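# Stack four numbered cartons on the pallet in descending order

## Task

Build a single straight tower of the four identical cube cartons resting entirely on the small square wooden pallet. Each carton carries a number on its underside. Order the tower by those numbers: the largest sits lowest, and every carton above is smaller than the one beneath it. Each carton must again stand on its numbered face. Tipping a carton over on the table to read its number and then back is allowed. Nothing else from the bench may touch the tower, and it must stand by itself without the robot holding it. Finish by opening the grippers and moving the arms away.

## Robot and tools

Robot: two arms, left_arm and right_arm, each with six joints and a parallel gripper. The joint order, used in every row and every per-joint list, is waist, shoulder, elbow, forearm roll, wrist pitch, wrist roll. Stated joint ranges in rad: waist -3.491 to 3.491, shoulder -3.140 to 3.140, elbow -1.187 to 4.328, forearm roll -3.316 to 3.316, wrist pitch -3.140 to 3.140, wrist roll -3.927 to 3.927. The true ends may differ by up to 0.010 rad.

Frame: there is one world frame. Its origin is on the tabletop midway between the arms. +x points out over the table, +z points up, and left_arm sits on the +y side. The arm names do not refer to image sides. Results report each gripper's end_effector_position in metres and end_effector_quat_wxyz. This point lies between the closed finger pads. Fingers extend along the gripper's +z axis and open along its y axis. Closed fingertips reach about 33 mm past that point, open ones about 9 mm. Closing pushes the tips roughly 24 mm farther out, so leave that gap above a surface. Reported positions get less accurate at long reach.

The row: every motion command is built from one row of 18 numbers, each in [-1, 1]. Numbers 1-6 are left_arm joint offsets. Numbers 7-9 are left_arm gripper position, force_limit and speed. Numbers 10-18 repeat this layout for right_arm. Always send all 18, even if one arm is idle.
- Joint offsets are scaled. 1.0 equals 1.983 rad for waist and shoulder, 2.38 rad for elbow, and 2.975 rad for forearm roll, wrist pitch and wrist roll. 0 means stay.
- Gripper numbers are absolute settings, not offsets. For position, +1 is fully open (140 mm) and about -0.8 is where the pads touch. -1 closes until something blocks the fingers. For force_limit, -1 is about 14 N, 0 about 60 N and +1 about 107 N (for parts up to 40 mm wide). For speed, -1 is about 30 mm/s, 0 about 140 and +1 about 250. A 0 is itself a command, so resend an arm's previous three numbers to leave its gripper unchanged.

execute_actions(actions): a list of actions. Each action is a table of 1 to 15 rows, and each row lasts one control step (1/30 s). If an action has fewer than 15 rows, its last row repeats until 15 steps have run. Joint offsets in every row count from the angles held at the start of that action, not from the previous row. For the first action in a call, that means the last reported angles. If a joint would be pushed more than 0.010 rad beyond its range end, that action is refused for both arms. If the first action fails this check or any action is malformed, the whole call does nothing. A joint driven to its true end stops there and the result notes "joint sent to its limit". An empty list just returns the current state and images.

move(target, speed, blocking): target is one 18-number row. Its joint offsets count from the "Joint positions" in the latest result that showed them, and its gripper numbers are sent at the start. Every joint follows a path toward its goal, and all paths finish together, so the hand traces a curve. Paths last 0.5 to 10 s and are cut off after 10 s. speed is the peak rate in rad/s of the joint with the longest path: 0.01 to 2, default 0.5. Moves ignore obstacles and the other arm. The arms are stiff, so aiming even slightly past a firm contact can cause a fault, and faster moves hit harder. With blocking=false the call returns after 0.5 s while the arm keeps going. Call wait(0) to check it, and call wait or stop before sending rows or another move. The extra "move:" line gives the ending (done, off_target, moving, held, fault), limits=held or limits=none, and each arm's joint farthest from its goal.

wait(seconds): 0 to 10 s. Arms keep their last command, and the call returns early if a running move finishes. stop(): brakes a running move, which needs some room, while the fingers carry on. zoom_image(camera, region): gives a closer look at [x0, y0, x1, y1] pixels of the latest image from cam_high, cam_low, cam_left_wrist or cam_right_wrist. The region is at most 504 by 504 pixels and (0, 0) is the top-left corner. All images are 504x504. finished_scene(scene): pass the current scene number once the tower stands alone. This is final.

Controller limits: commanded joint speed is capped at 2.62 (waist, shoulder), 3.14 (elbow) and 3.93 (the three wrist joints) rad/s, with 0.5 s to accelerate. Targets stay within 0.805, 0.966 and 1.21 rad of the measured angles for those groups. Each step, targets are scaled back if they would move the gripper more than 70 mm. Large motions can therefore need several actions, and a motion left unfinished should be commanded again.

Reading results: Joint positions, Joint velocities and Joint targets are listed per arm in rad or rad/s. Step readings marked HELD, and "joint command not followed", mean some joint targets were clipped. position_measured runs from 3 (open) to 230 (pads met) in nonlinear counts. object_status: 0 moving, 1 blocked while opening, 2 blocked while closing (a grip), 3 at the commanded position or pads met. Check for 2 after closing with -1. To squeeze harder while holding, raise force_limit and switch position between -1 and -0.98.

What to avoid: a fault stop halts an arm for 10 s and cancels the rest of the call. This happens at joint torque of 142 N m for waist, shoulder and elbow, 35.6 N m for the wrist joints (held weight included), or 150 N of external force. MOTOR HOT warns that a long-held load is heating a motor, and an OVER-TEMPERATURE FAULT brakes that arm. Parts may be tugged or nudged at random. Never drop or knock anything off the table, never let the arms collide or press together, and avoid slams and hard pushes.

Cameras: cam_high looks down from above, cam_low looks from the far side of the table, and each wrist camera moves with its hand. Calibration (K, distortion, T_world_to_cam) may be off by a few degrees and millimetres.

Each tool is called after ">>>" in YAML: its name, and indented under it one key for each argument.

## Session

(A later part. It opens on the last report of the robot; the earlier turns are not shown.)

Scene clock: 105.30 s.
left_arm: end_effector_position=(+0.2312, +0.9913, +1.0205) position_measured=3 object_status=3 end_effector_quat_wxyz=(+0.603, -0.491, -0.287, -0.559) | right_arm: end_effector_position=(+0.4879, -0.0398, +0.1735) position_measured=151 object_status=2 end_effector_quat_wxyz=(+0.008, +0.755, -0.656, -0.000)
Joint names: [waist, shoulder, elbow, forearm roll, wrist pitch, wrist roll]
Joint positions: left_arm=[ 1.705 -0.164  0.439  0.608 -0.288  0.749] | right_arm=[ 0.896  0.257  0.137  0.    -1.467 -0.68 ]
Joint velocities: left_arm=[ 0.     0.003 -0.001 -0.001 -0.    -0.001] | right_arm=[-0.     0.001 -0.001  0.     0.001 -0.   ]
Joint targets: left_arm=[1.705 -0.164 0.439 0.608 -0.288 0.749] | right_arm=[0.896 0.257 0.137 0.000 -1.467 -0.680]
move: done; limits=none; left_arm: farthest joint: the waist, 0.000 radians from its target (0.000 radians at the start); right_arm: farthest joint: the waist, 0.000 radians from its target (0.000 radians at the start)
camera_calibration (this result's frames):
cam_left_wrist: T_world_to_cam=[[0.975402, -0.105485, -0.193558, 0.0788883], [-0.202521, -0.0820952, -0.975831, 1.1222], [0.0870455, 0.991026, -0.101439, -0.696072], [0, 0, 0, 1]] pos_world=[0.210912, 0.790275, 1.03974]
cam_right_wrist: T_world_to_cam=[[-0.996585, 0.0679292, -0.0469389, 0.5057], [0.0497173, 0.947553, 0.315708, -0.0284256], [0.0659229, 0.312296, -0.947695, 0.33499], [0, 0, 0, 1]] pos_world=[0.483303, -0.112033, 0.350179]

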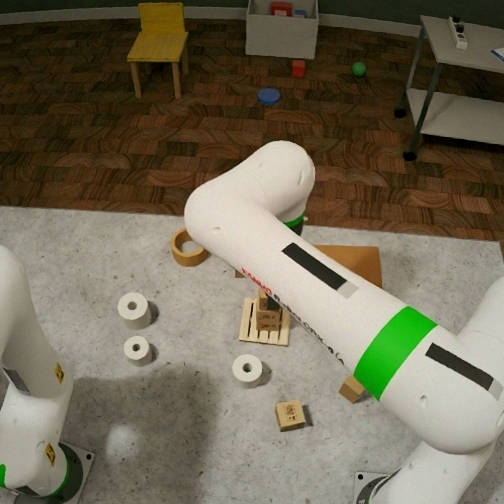

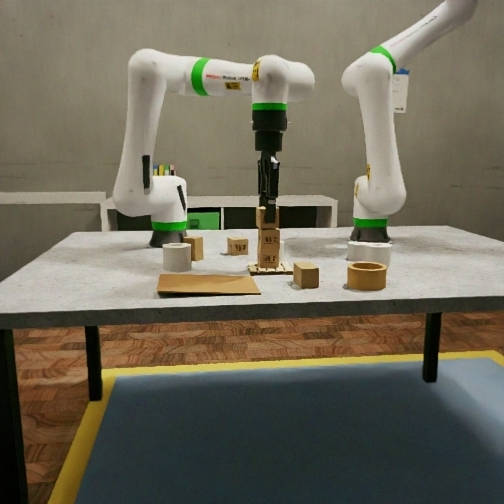

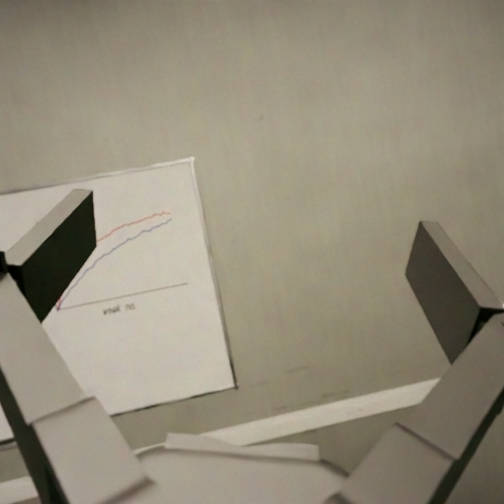

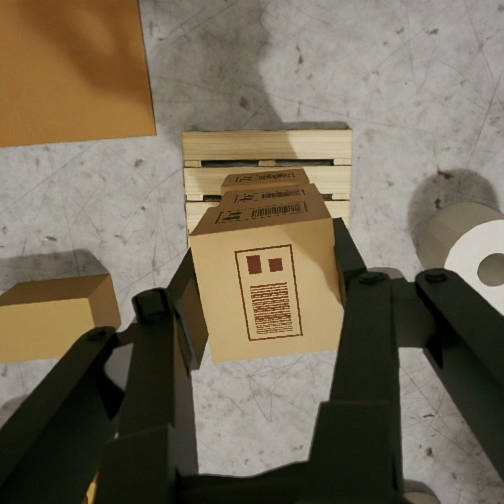

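>>> move:
  target: [0,0,0,0,0,0,1,0,0, 0.0028,0.0009,-0.0029,0,0.003,-0.0018,-1,0,0.3]
  speed: 0.03

>>> zoom_image:
  camera: "cam_low"
  region: [210,150,330,280]

Scene clock: 106.57 s.
left_arm: end_effector_position=(+0.2312, +0.9913, +1.0205) position_measured=3 object_status=3 end_effector_quat_wxyz=(+0.603, -0.491, -0.287, -0.559) | right_arm: end_effector_position=(+0.4865, -0.0370, +0.1697) position_measured=151 object_status=2 end_effector_quat_wxyz=(+0.008, +0.755, -0.656, -0.000)
Joint names: [waist, shoulder, elbow, forearm roll, wrist pitch, wrist roll]
Joint positions: left_arm=[ 1.705 -0.164  0.439  0.608 -0.288  0.749] | right_arm=[ 0.902  0.259  0.13   0.    -1.458 -0.685]
Joint velocities: left_arm=[ 0.001  0.001 -0.     0.     0.     0.002] | right_arm=[ 0.001  0.001 -0.001 -0.     0.001 -0.   ]
Joint targets: left_arm=[1.705 -0.164 0.439 0.608 -0.288 0.749] | right_arm=[0.902 0.259 0.130 0.000 -1.458 -0.685]
move: done; limits=none; left_arm: farthest joint: the waist, 0.000 radians from its target (0.000 radians at the start); right_arm: farthest joint: the waist, 0.000 radians from its target (0.005 radians at the start)
camera_calibration (this result's frames):
cam_left_wrist: T_world_to_cam=[[0.975402, -0.105485, -0.193558, 0.0788883], [-0.202522, -0.0820953, -0.975831, 1.1222], [0.0870454, 0.991026, -0.101439, -0.696072], [0, 0, 0, 1]] pos_world=[0.210912, 0.790275, 1.03974]
cam_right_wrist: T_world_to_cam=[[-0.996588, 0.0677381, -0.0471587, 0.503963], [0.049458, 0.947525, 0.315833, -0.029619], [0.066078, 0.312423, -0.947642, 0.330502], [0, 0, 0, 1]] pos_world=[0.481869, -0.109329, 0.346318]

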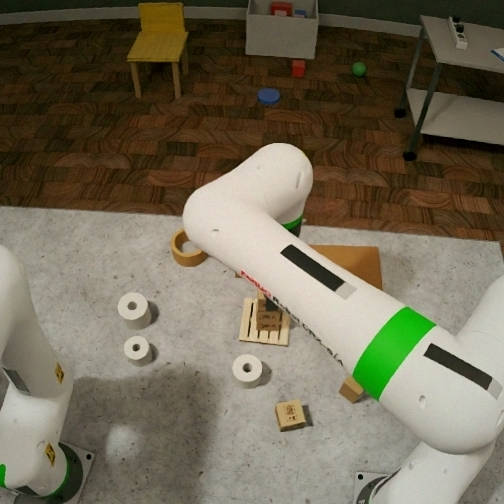

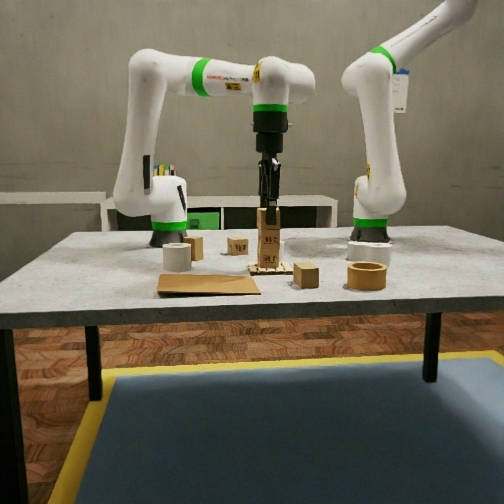

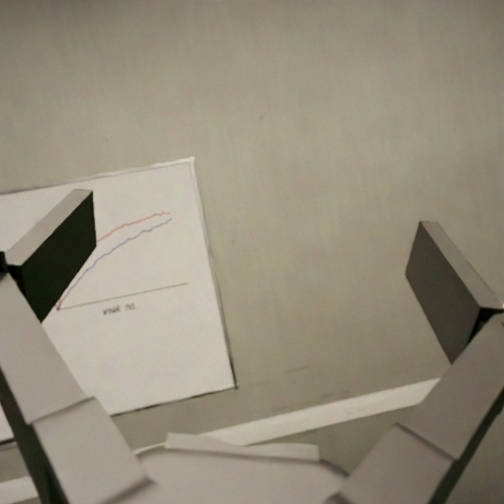

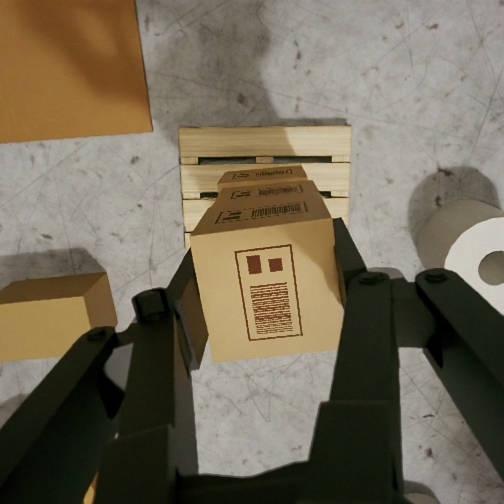

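Region (210, 150, 330, 280) of cam_low's 504x504 image, scaled by 3.877, with more detail than that image has; it fills the left 465 columns of this view, and the rest is white.

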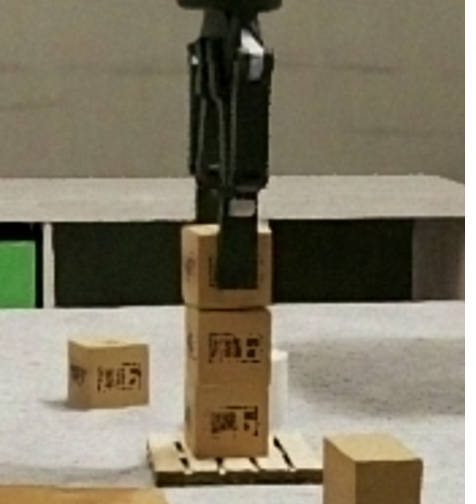

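>>> execute_actions:
  actions:
    - [[0,0,0,0,0,0,1,0,0, 0,0,0,0,0,0,0.3,0,-0.3]]
    - [[0,0,0,0,0,0,1,0,0, 0,0,0,0,0,0,0.3,0,-0.3]]

>>> move:
  target: [0,0,0,0,0,0,1,0,0, 0,-0.005,0.0496,0,-0.043,0,0.3,0,-0.3]
  speed: 0.3

>>> move:
  target: [0,0,0,0,0,0,1,0,0, 0.2234,-0.294,-0.3088,0,0.0511,-0.0787,0.3,0,-0.3]
  speed: 0.6

Scene clock: 108.07 s.
left_arm: end_effector_position=(+0.2312, +0.9913, +1.0205) position_measured=3 object_status=3 end_effector_quat_wxyz=(+0.603, -0.491, -0.287, -0.559) | right_arm: end_effector_position=(+0.4864, -0.0370, +0.1696) position_measured=91 object_status=3 end_effector_quat_wxyz=(+0.008, +0.755, -0.656, -0.000)
Joint names: [waist, shoulder, elbow, forearm roll, wrist pitch, wrist roll]
Joint positions: left_arm=[ 1.705 -0.164  0.439  0.608 -0.288  0.749] | right_arm=[ 0.902  0.259  0.13   0.    -1.458 -0.685]
Joint velocities: left_arm=[-0.001  0.003  0.001  0.     0.    -0.001] | right_arm=[ 0.     0.001  0.     0.     0.    -0.   ]
Joint targets: left_arm=[1.705 -0.164 0.439 0.608 -0.288 0.749] | right_arm=[0.902 0.259 0.130 0.000 -1.458 -0.685]
Step readings (joint positions; steps 1 to 15: 1st action; 16 to 30: 2nd action):
0: left_arm=[1.705 -0.164 0.439 0.608 -0.288 0.749] | right_arm=[0.902 0.259 0.130 0.000 -1.458 -0.685]
1: left_arm=[1.705 -0.164 0.439 0.608 -0.288 0.749] | right_arm=[0.902 0.259 0.130 0.000 -1.458 -0.685]
2: left_arm=[1.705 -0.164 0.439 0.608 -0.288 0.749] | right_arm=[0.902 0.259 0.130 0.000 -1.458 -0.685]
4: left_arm=[1.705 -0.164 0.439 0.608 -0.288 0.749] | right_arm=[0.902 0.259 0.130 0.000 -1.458 -0.685]
8: left_arm=[1.705 -0.164 0.439 0.608 -0.288 0.749] | right_arm=[0.902 0.259 0.130 0.000 -1.458 -0.685]
15: left_arm=[1.705 -0.164 0.439 0.608 -0.288 0.749] | right_arm=[0.902 0.259 0.130 0.000 -1.458 -0.685]
16: left_arm=[1.705 -0.164 0.439 0.608 -0.288 0.749] | right_arm=[0.902 0.259 0.130 0.000 -1.458 -0.685]
17: left_arm=[1.705 -0.164 0.439 0.608 -0.288 0.749] | right_arm=[0.902 0.259 0.130 0.000 -1.458 -0.685]
19: left_arm=[1.705 -0.164 0.439 0.608 -0.288 0.749] | right_arm=[0.902 0.259 0.130 0.000 -1.458 -0.685]
23: left_arm=[1.705 -0.164 0.439 0.608 -0.288 0.749] | right_arm=[0.902 0.259 0.130 0.000 -1.458 -0.685]
30: Joint positions above
camera_calibration (this result's frames):
cam_left_wrist: T_world_to_cam=[[0.975402, -0.105485, -0.193558, 0.0788882], [-0.202521, -0.0820951, -0.975831, 1.1222], [0.0870455, 0.991026, -0.101439, -0.696072], [0, 0, 0, 1]] pos_world=[0.210912, 0.790275, 1.03974]
cam_right_wrist: T_world_to_cam=[[-0.996588, 0.0677337, -0.0471567, 0.503942], [0.0494547, 0.947526, 0.315829, -0.0296292], [0.0660745, 0.31242, -0.947643, 0.330455], [0, 0, 0, 1]] pos_world=[0.481853, -0.1093, 0.346275]

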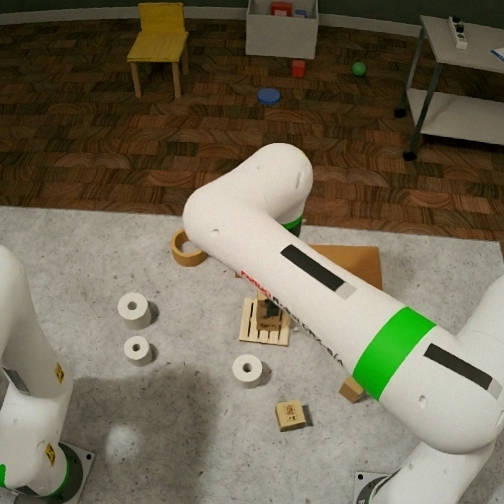

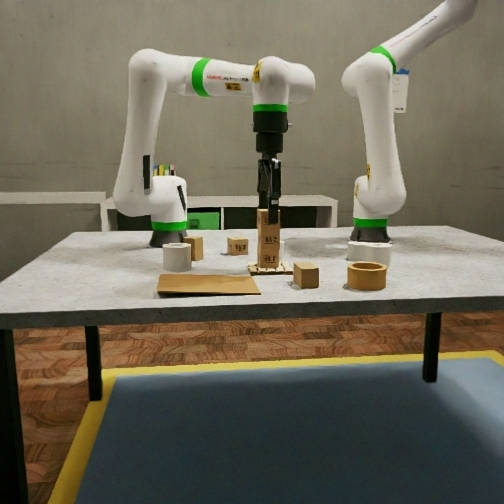

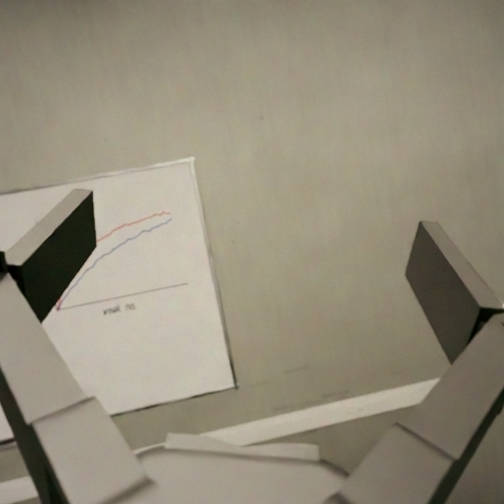

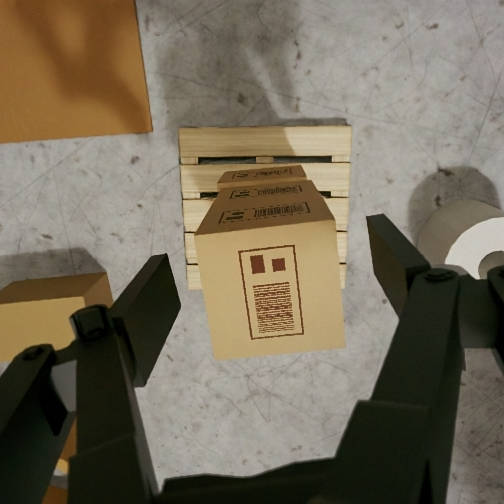

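Scene clock: 108.93 s.
left_arm: end_effector_position=(+0.2312, +0.9913, +1.0205) position_measured=3 object_status=3 end_effector_quat_wxyz=(+0.603, -0.491, -0.287, -0.559) | right_arm: end_effector_position=(+0.4862, -0.0373, +0.2255) position_measured=91 object_status=3 end_effector_quat_wxyz=(+0.008, +0.755, -0.656, -0.000)
Joint names: [waist, shoulder, elbow, forearm roll, wrist pitch, wrist roll]
Joint positions: left_arm=[ 1.705 -0.164  0.439  0.608 -0.288  0.749] | right_arm=[ 0.902  0.249  0.248  0.    -1.586 -0.685]
Joint velocities: left_arm=[ 0.002 -0.001  0.     0.    -0.    -0.   ] | right_arm=[ 0.     0.     0.001  0.    -0.001  0.   ]
Joint targets: left_arm=[1.705 -0.164 0.439 0.608 -0.288 0.749] | right_arm=[0.902 0.249 0.248 0.000 -1.586 -0.685]
move: done; limits=none; left_arm: farthest joint: the waist, 0.000 radians from its target (0.000 radians at the start); right_arm: farthest joint: the waist, 0.000 radians from its target (0.000 radians at the start)
camera_calibration (this result's frames):
cam_left_wrist: T_world_to_cam=[[0.975402, -0.105485, -0.193558, 0.0788883], [-0.202521, -0.0820953, -0.975831, 1.1222], [0.0870455, 0.991026, -0.101439, -0.696072], [0, 0, 0, 1]] pos_world=[0.210912, 0.790275, 1.03974]
cam_right_wrist: T_world_to_cam=[[-0.996585, 0.0677735, -0.0471672, 0.506353], [0.0494887, 0.947522, 0.315838, -0.0470197], [0.0660973, 0.312425, -0.94764, 0.383456], [0, 0, 0, 1]] pos_world=[0.481605, -0.109566, 0.402112]

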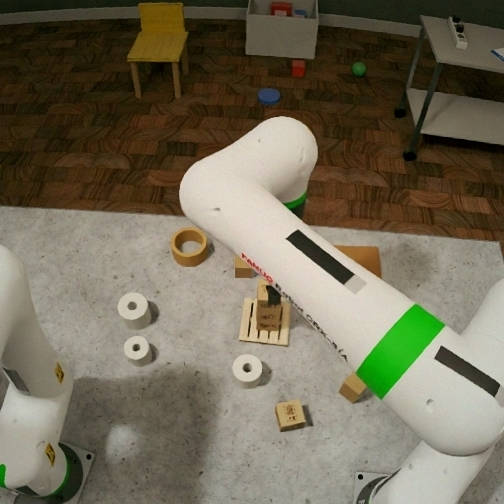

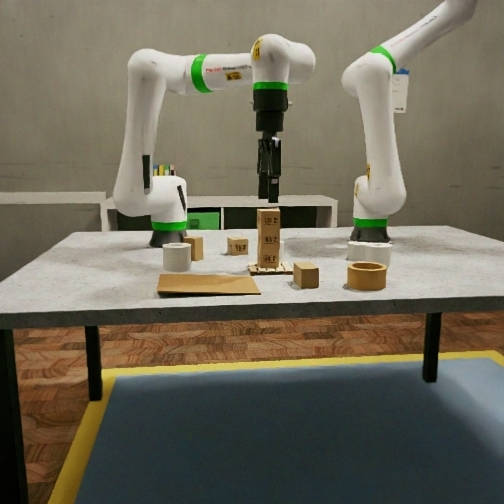

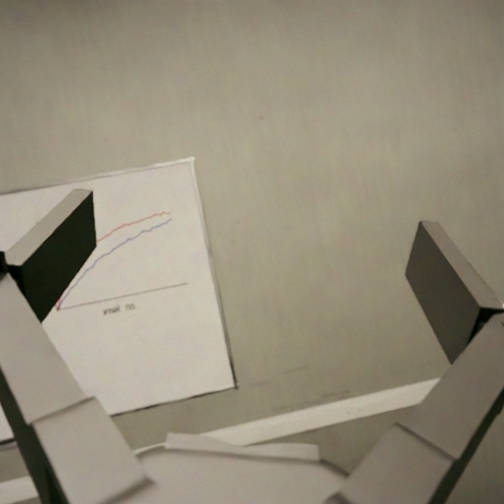

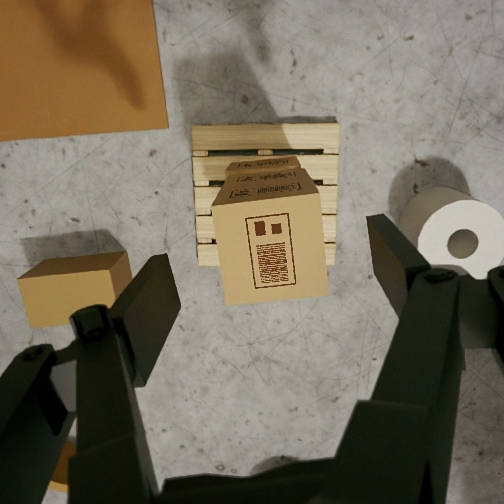

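Scene clock: 110.70 s.
left_arm: end_effector_position=(+0.2312, +0.9913, +1.0205) position_measured=3 object_status=3 end_effector_quat_wxyz=(+0.603, -0.491, -0.287, -0.559) | right_arm: end_effector_position=(+0.2434, -0.1019, +0.1504) position_measured=91 object_status=3 end_effector_quat_wxyz=(+0.008, +0.819, -0.573, +0.003)
Joint names: [waist, shoulder, elbow, forearm roll, wrist pitch, wrist roll]
Joint positions: left_arm=[ 1.705 -0.164  0.439  0.608 -0.288  0.749] | right_arm=[ 1.345 -0.334 -0.487  0.    -1.434 -0.919]
Joint velocities: left_arm=[-0.001  0.002  0.002  0.001  0.     0.002] | right_arm=[ 0.001 -0.001 -0.001 -0.     0.    -0.001]
Joint targets: left_arm=[1.705 -0.164 0.439 0.608 -0.288 0.749] | right_arm=[1.345 -0.334 -0.487 0.000 -1.434 -0.919]
move: done; limits=none; left_arm: farthest joint: the waist, 0.000 radians from its target (0.000 radians at the start); right_arm: farthest joint: the waist, 0.000 radians from its target (0.443 radians at the start)
camera_calibration (this result's frames):
cam_left_wrist: T_world_to_cam=[[0.975402, -0.105485, -0.193558, 0.0788882], [-0.202521, -0.0820951, -0.975831, 1.1222], [0.0870454, 0.991026, -0.101439, -0.696072], [0, 0, 0, 1]] pos_world=[0.210912, 0.790275, 1.03974]
cam_right_wrist: T_world_to_cam=[[-0.98879, -0.140522, -0.0504827, 0.242625], [-0.149281, 0.937579, 0.314102, 0.0976003], [0.00319333, 0.318117, -0.948046, 0.364483], [0, 0, 0, 1]] pos_world=[0.253311, -0.173362, 0.327138]

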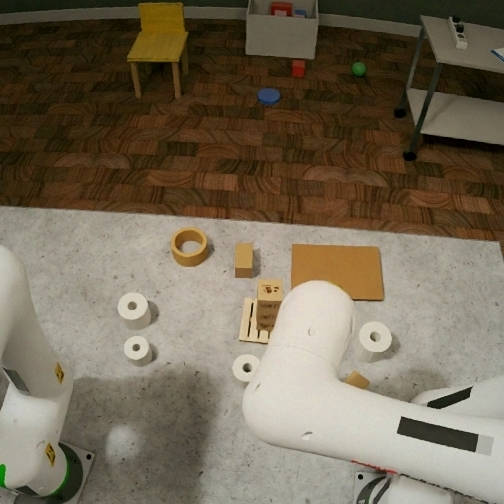

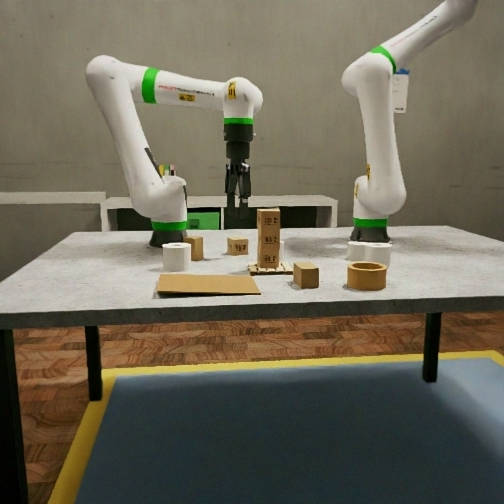

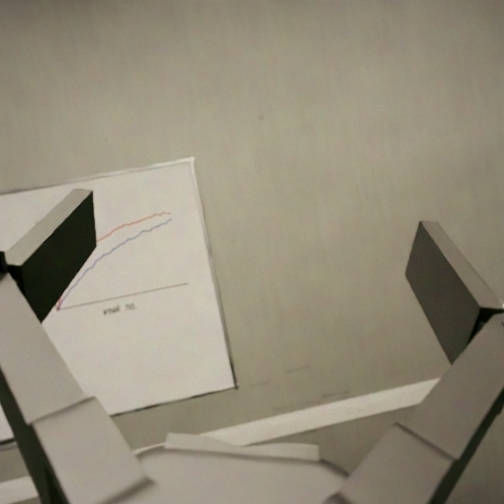

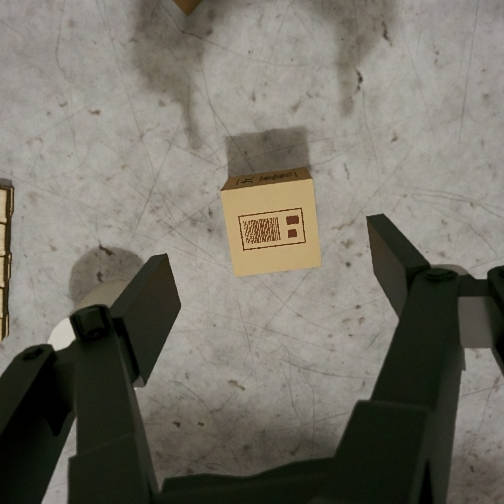

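>>> move:
  target: [0,0,0,0,0,0,1,0,0, 0,0.0436,-0.0803,0,0.0933,0,0.3,0,-0.3]
  speed: 0.3

Scene clock: 112.57 s.
left_arm: end_effector_position=(+0.2312, +0.9913, +1.0205) position_measured=3 object_status=3 end_effector_quat_wxyz=(+0.603, -0.491, -0.287, -0.559) | right_arm: end_effector_position=(+0.2433, -0.1021, +0.0466) position_measured=91 object_status=3 end_effector_quat_wxyz=(+0.008, +0.819, -0.573, +0.003)
Joint names: [waist, shoulder, elbow, forearm roll, wrist pitch, wrist roll]
Joint positions: left_arm=[ 1.705 -0.164  0.439  0.608 -0.288  0.749] | right_arm=[ 1.345 -0.248 -0.678  0.    -1.156 -0.919]
Joint velocities: left_arm=[-0.    -0.002 -0.    -0.001 -0.     0.001] | right_arm=[-0.001  0.001 -0.001 -0.001  0.002 -0.   ]
Joint targets: left_arm=[1.705 -0.164 0.439 0.608 -0.288 0.749] | right_arm=[1.345 -0.248 -0.678 0.000 -1.156 -0.919]
move: done; limits=none; left_arm: farthest joint: the waist, 0.000 radians from its target (0.000 radians at the start); right_arm: farthest joint: the waist, 0.000 radians from its target (0.000 radians at the start)
camera_calibration (this result's frames):
cam_left_wrist: T_world_to_cam=[[0.975402, -0.105485, -0.193558, 0.0788881], [-0.202521, -0.082095, -0.975831, 1.1222], [0.0870455, 0.991026, -0.101439, -0.696072], [0, 0, 0, 1]] pos_world=[0.210912, 0.790275, 1.03974]
cam_right_wrist: T_world_to_cam=[[-0.988775, -0.140636, -0.0504609, 0.237246], [-0.149382, 0.93756, 0.314112, 0.130401], [0.00313461, 0.318124, -0.948044, 0.266214], [0, 0, 0, 1]] pos_world=[0.253228, -0.173583, 0.223394]

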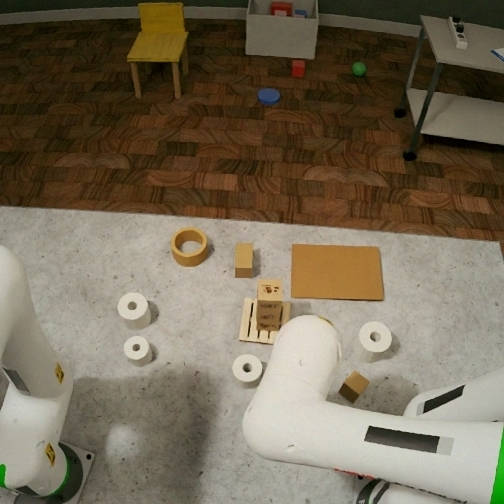

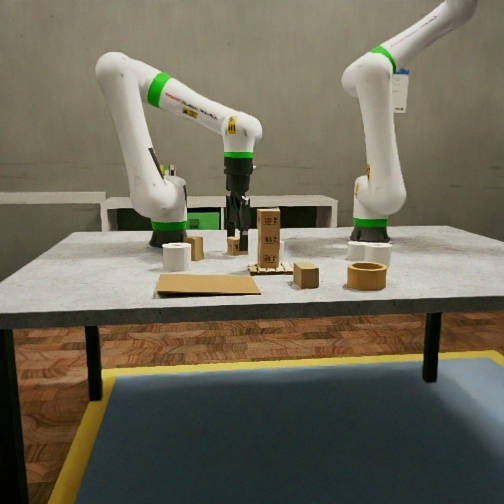

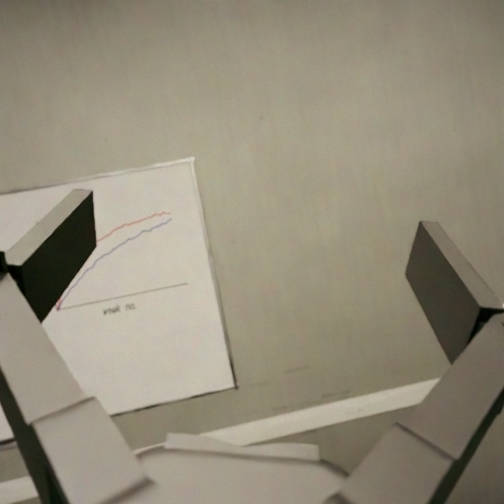

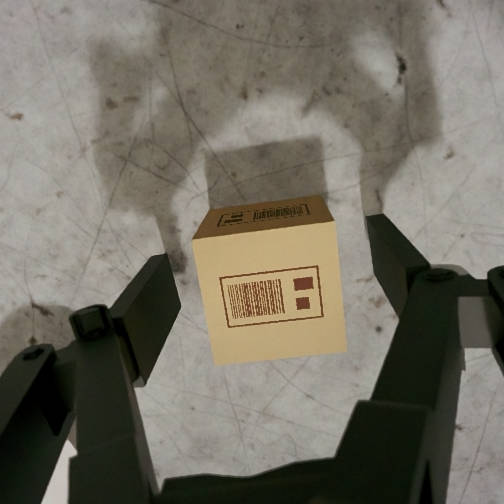

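>>> execute_actions:
  actions:
    - [[0,0,0,0,0,0,1,0,0, 0,0,0,0,0,0,-1,0,0.3]]
    - [[0,0,0,0,0,0,1,0,0, 0,0,0,0,0,0,-1,0,0.3]]

>>> move:
  target: [0,0,0,0,0,0,1,0,0, 0,-0.0446,0.1975,0,-0.188,0,-1,0,0.3]
  speed: 0.4

>>> move:
  target: [0,0,0,0,0,0,1,0,0, -0.2234,0.2971,0.2277,0,0.0158,0.0787,-1,0,0.3]
  speed: 0.5

>>> move:
  target: [0,0,0,0,0,0,1,0,0, 0,-0.0019,-0.0361,0,0.0277,0,-1,0,0.3]
  speed: 0.15

>>> zoom_image:
  camera: "cam_low"
  region: [210,150,330,280]

Scene clock: 114.40 s.
left_arm: end_effector_position=(+0.2312, +0.9913, +1.0205) position_measured=3 object_status=3 end_effector_quat_wxyz=(+0.603, -0.491, -0.287, -0.559) | right_arm: end_effector_position=(+0.2433, -0.1022, +0.0466) position_measured=152 object_status=2 end_effector_quat_wxyz=(+0.008, +0.819, -0.573, +0.003)
Joint names: [waist, shoulder, elbow, forearm roll, wrist pitch, wrist roll]
Joint positions: left_arm=[ 1.705 -0.164  0.439  0.608 -0.288  0.749] | right_arm=[ 1.345 -0.248 -0.678  0.    -1.156 -0.919]
Joint velocities: left_arm=[ 0.    -0.001 -0.     0.    -0.     0.   ] | right_arm=[-0.    -0.001 -0.    -0.    -0.    -0.001]
Joint targets: left_arm=[1.705 -0.164 0.439 0.608 -0.288 0.749] | right_arm=[1.345 -0.248 -0.678 0.000 -1.156 -0.919]
Step readings (joint positions; steps 1 to 15: 1st action; 16 to 30: 2nd action):
0: left_arm=[1.705 -0.164 0.439 0.608 -0.288 0.749] | right_arm=[1.345 -0.248 -0.678 0.000 -1.156 -0.919]
1: left_arm=[1.705 -0.164 0.439 0.608 -0.288 0.749] | right_arm=[1.345 -0.248 -0.678 0.000 -1.156 -0.919]
2: left_arm=[1.705 -0.164 0.439 0.608 -0.288 0.749] | right_arm=[1.345 -0.248 -0.678 0.000 -1.156 -0.919]
4: left_arm=[1.705 -0.164 0.439 0.608 -0.288 0.749] | right_arm=[1.345 -0.248 -0.678 0.000 -1.156 -0.919]
8: left_arm=[1.705 -0.164 0.439 0.608 -0.288 0.749] | right_arm=[1.345 -0.248 -0.678 0.000 -1.156 -0.919]
15: left_arm=[1.705 -0.164 0.439 0.608 -0.288 0.749] | right_arm=[1.345 -0.248 -0.678 0.000 -1.156 -0.919]
16: left_arm=[1.705 -0.164 0.439 0.608 -0.288 0.749] | right_arm=[1.345 -0.248 -0.678 0.000 -1.156 -0.919]
17: left_arm=[1.705 -0.164 0.439 0.608 -0.288 0.749] | right_arm=[1.345 -0.248 -0.678 0.000 -1.156 -0.919]
19: left_arm=[1.705 -0.164 0.439 0.608 -0.288 0.749] | right_arm=[1.345 -0.248 -0.678 0.000 -1.156 -0.919]
23: left_arm=[1.705 -0.164 0.439 0.608 -0.288 0.749] | right_arm=[1.345 -0.248 -0.678 0.000 -1.156 -0.919]
30: Joint positions above
camera_calibration (this result's frames):
cam_left_wrist: T_world_to_cam=[[0.975402, -0.105485, -0.193558, 0.0788883], [-0.202521, -0.0820954, -0.975831, 1.1222], [0.0870456, 0.991026, -0.101439, -0.696072], [0, 0, 0, 1]] pos_world=[0.210912, 0.790275, 1.03974]
cam_right_wrist: T_world_to_cam=[[-0.988777, -0.14062, -0.0504524, 0.237249], [-0.149364, 0.937568, 0.314097, 0.130432], [0.00313408, 0.318107, -0.948049, 0.266181], [0, 0, 0, 1]] pos_world=[0.253234, -0.173601, 0.223354]

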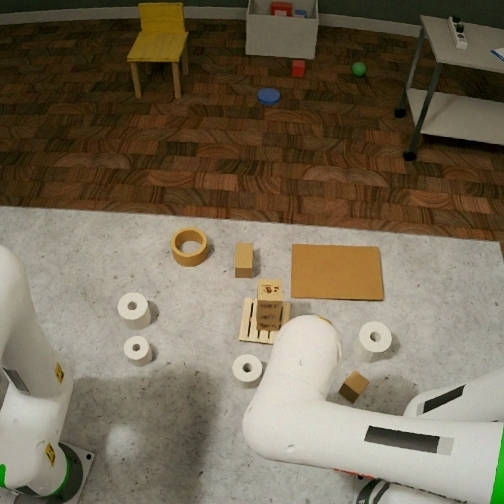

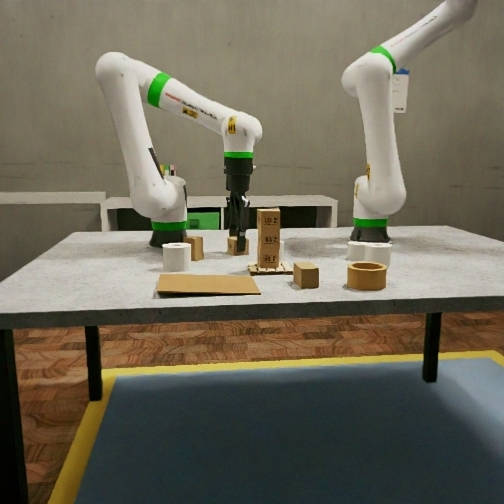

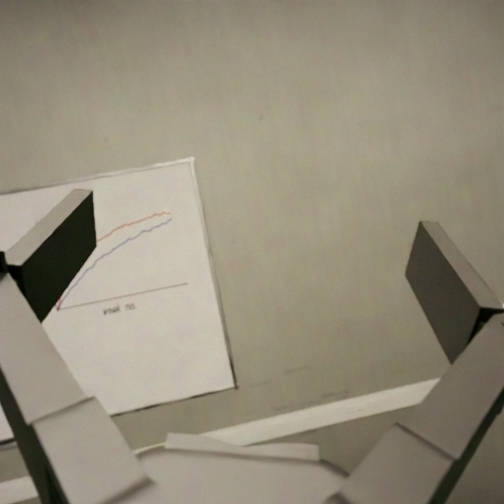

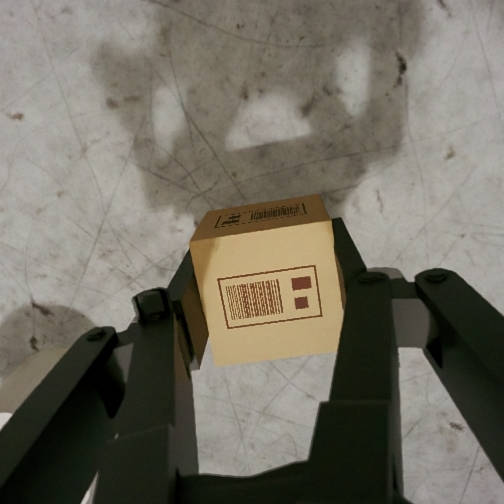

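Scene clock: 116.30 s.
left_arm: end_effector_position=(+0.2312, +0.9913, +1.0205) position_measured=3 object_status=3 end_effector_quat_wxyz=(+0.603, -0.491, -0.287, -0.559) | right_arm: end_effector_position=(+0.2435, -0.1015, +0.2705) position_measured=152 object_status=2 end_effector_quat_wxyz=(+0.008, +0.819, -0.573, +0.003)
Joint names: [waist, shoulder, elbow, forearm roll, wrist pitch, wrist roll]
Joint positions: left_arm=[ 1.705 -0.164  0.439  0.608 -0.288  0.749] | right_arm=[ 1.345 -0.336 -0.208  0.    -1.716 -0.919]
Joint velocities: left_arm=[ 0.     0.002 -0.     0.    -0.    -0.   ] | right_arm=[-0.    -0.     0.001 -0.    -0.001  0.   ]
Joint targets: left_arm=[1.705 -0.164 0.439 0.608 -0.288 0.749] | right_arm=[1.345 -0.336 -0.208 0.000 -1.716 -0.919]
move: done; limits=none; left_arm: farthest joint: the waist, 0.000 radians from its target (0.000 radians at the start); right_arm: farthest joint: the waist, 0.000 radians from its target (0.000 radians at the start)
camera_calibration (this result's frames):
cam_left_wrist: T_world_to_cam=[[0.975402, -0.105485, -0.193558, 0.0788882], [-0.202521, -0.0820951, -0.975831, 1.1222], [0.0870454, 0.991026, -0.101439, -0.696072], [0, 0, 0, 1]] pos_world=[0.210912, 0.790275, 1.03974]
cam_right_wrist: T_world_to_cam=[[-0.988812, -0.140492, -0.0501281, 0.248782], [-0.149138, 0.937839, 0.313395, 0.0596886], [0.00298251, 0.317365, -0.948299, 0.478242], [0, 0, 0, 1]] pos_world=[0.253475, -0.172803, 0.447281]

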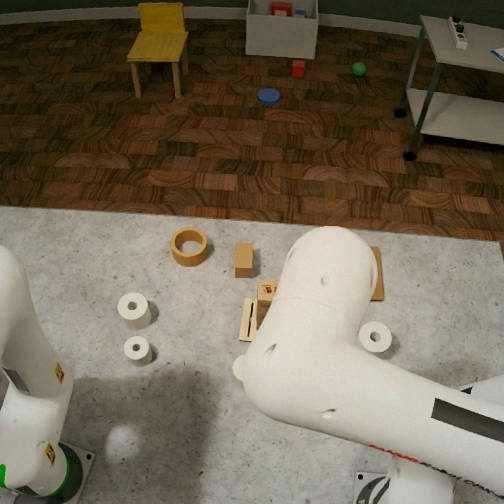

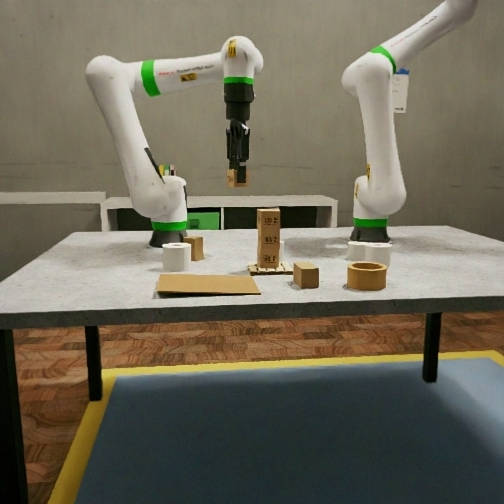

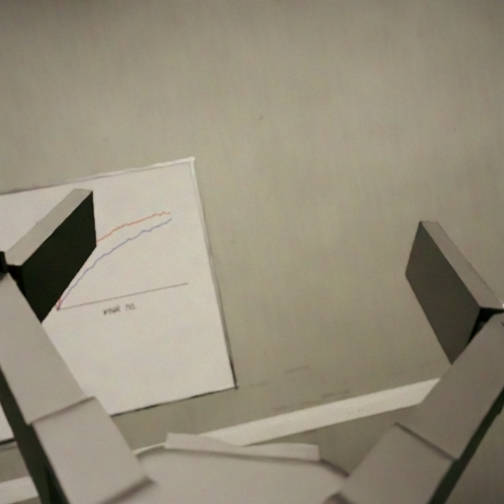

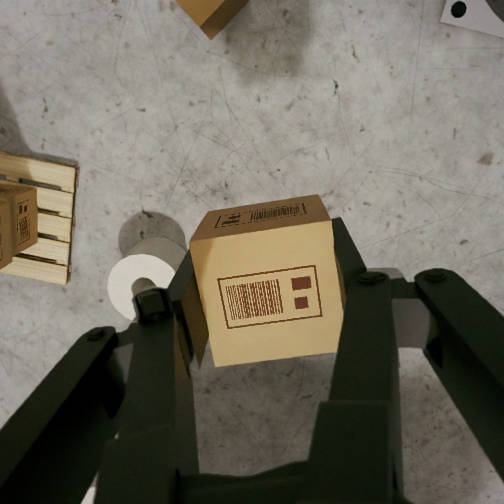

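Scene clock: 118.00 s.
left_arm: end_effector_position=(+0.2312, +0.9913, +1.0205) position_measured=3 object_status=3 end_effector_quat_wxyz=(+0.603, -0.491, -0.287, -0.559) | right_arm: end_effector_position=(+0.4861, -0.0373, +0.2602) position_measured=152 object_status=2 end_effector_quat_wxyz=(+0.009, +0.755, -0.656, -0.000)
Joint names: [waist, shoulder, elbow, forearm roll, wrist pitch, wrist roll]
Joint positions: left_arm=[ 1.705 -0.164  0.439  0.608 -0.288  0.749] | right_arm=[ 0.902  0.253  0.334  0.    -1.669 -0.685]
Joint velocities: left_arm=[ 0.001  0.001 -0.    -0.002 -0.    -0.   ] | right_arm=[0.    0.002 0.001 0.    0.    0.001]
Joint targets: left_arm=[1.705 -0.164 0.439 0.608 -0.288 0.749] | right_arm=[0.902 0.253 0.334 0.000 -1.669 -0.685]
move: done; limits=none; left_arm: farthest joint: the waist, 0.000 radians from its target (0.000 radians at the start); right_arm: farthest joint: the waist, 0.000 radians from its target (0.443 radians at the start)
camera_calibration (this result's frames):
cam_left_wrist: T_world_to_cam=[[0.975402, -0.105485, -0.193558, 0.0788881], [-0.202521, -0.0820953, -0.975831, 1.1222], [0.0870454, 0.991026, -0.101439, -0.696072], [0, 0, 0, 1]] pos_world=[0.210912, 0.790275, 1.03974]
cam_right_wrist: T_world_to_cam=[[-0.996616, 0.0677347, -0.0465732, 0.507782], [0.0496858, 0.947742, 0.315146, -0.0578333], [0.0654857, 0.311765, -0.9479, 0.416679], [0, 0, 0, 1]] pos_world=[0.48165, -0.10949, 0.436845]

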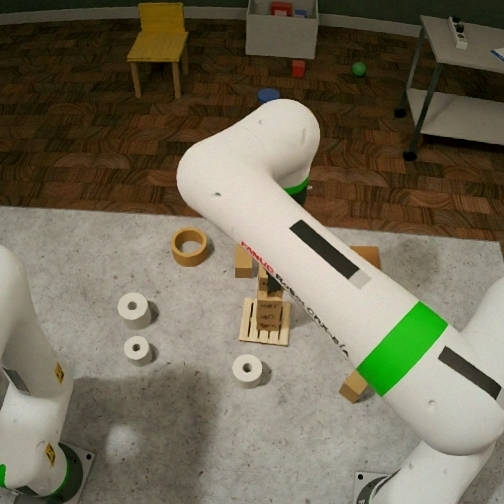

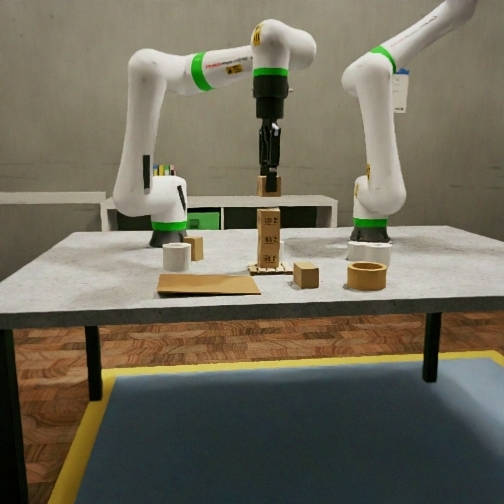

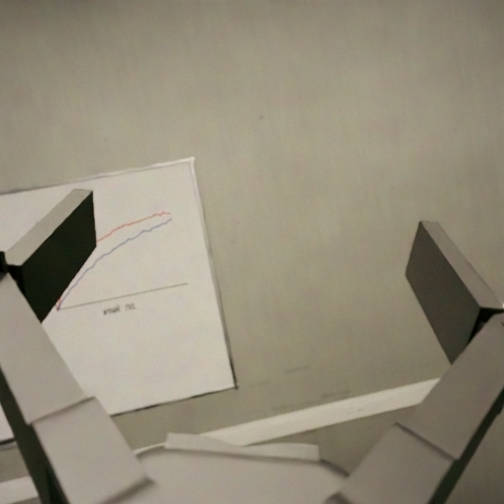

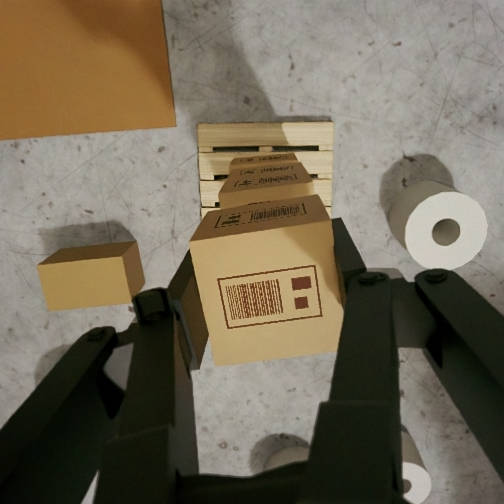

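Scene clock: 118.97 s.
left_arm: end_effector_position=(+0.2312, +0.9913, +1.0205) position_measured=3 object_status=3 end_effector_quat_wxyz=(+0.603, -0.491, -0.287, -0.559) | right_arm: end_effector_position=(+0.4861, -0.0373, +0.2253) position_measured=152 object_status=2 end_effector_quat_wxyz=(+0.008, +0.755, -0.656, -0.000)
Joint names: [waist, shoulder, elbow, forearm roll, wrist pitch, wrist roll]
Joint positions: left_arm=[ 1.705 -0.164  0.439  0.608 -0.288  0.749] | right_arm=[ 0.902  0.249  0.248  0.    -1.586 -0.685]
Joint velocities: left_arm=[-0.     0.002 -0.    -0.    -0.     0.001] | right_arm=[ 0.001 -0.    -0.001 -0.     0.001  0.001]
Joint targets: left_arm=[1.705 -0.164 0.439 0.608 -0.288 0.749] | right_arm=[0.902 0.249 0.248 0.000 -1.586 -0.685]
move: done; limits=none; left_arm: farthest joint: the waist, 0.000 radians from its target (0.000 radians at the start); right_arm: farthest joint: the waist, 0.000 radians from its target (0.000 radians at the start)
camera_calibration (this result's frames):
cam_left_wrist: T_world_to_cam=[[0.975402, -0.105485, -0.193558, 0.0788882], [-0.202521, -0.0820953, -0.975831, 1.1222], [0.0870455, 0.991026, -0.101439, -0.696072], [0, 0, 0, 1]] pos_world=[0.210912, 0.790275, 1.03974]
cam_right_wrist: T_world_to_cam=[[-0.996608, 0.0677357, -0.0467463, 0.506203], [0.0496187, 0.947678, 0.315347, -0.0468506], [0.0656607, 0.311957, -0.947825, 0.383544], [0, 0, 0, 1]] pos_world=[0.481627, -0.109538, 0.40197]

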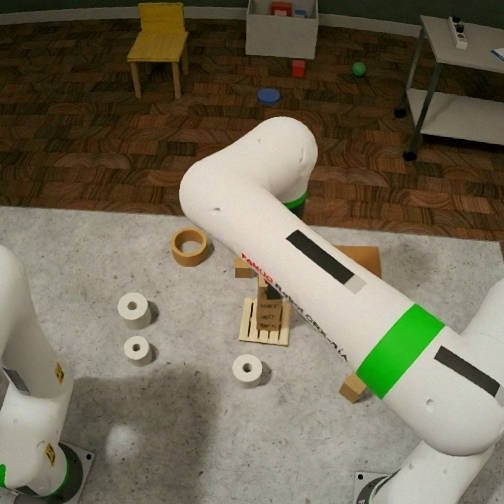

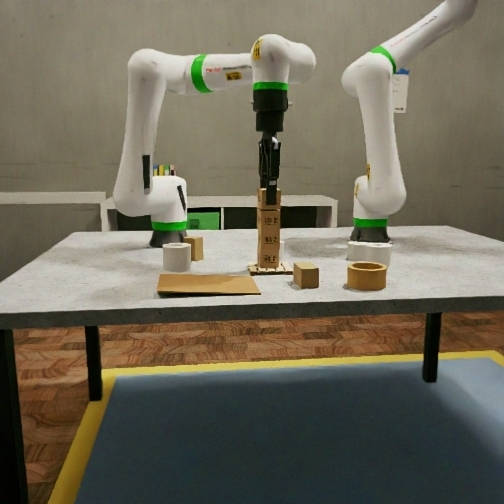

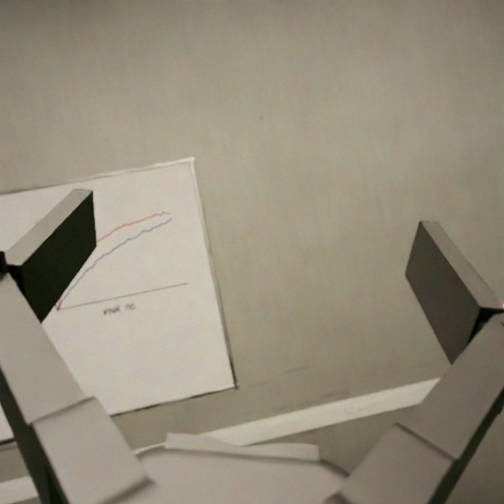

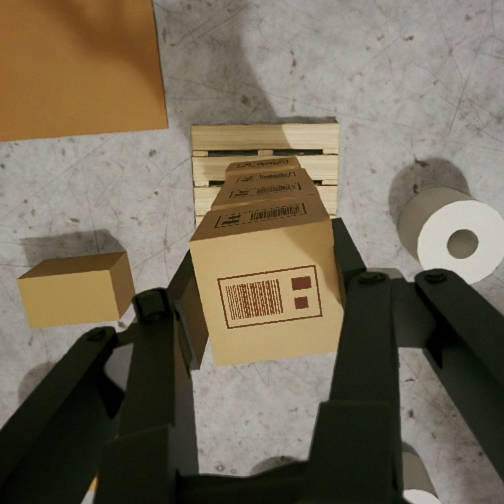

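Region (210, 150, 330, 280) of cam_low's 504x504 image, scaled by 3.877, with more detail than that image has; it fills the left 465 columns of this view, and the rest is white.

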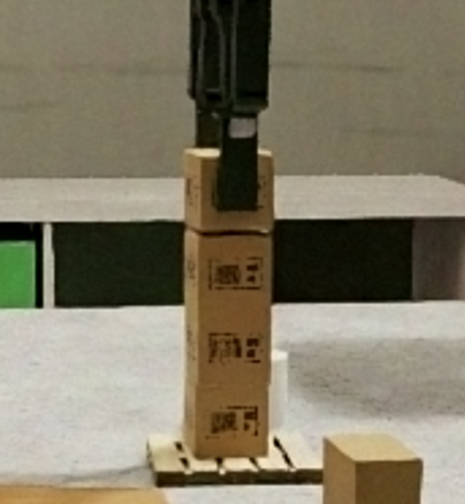

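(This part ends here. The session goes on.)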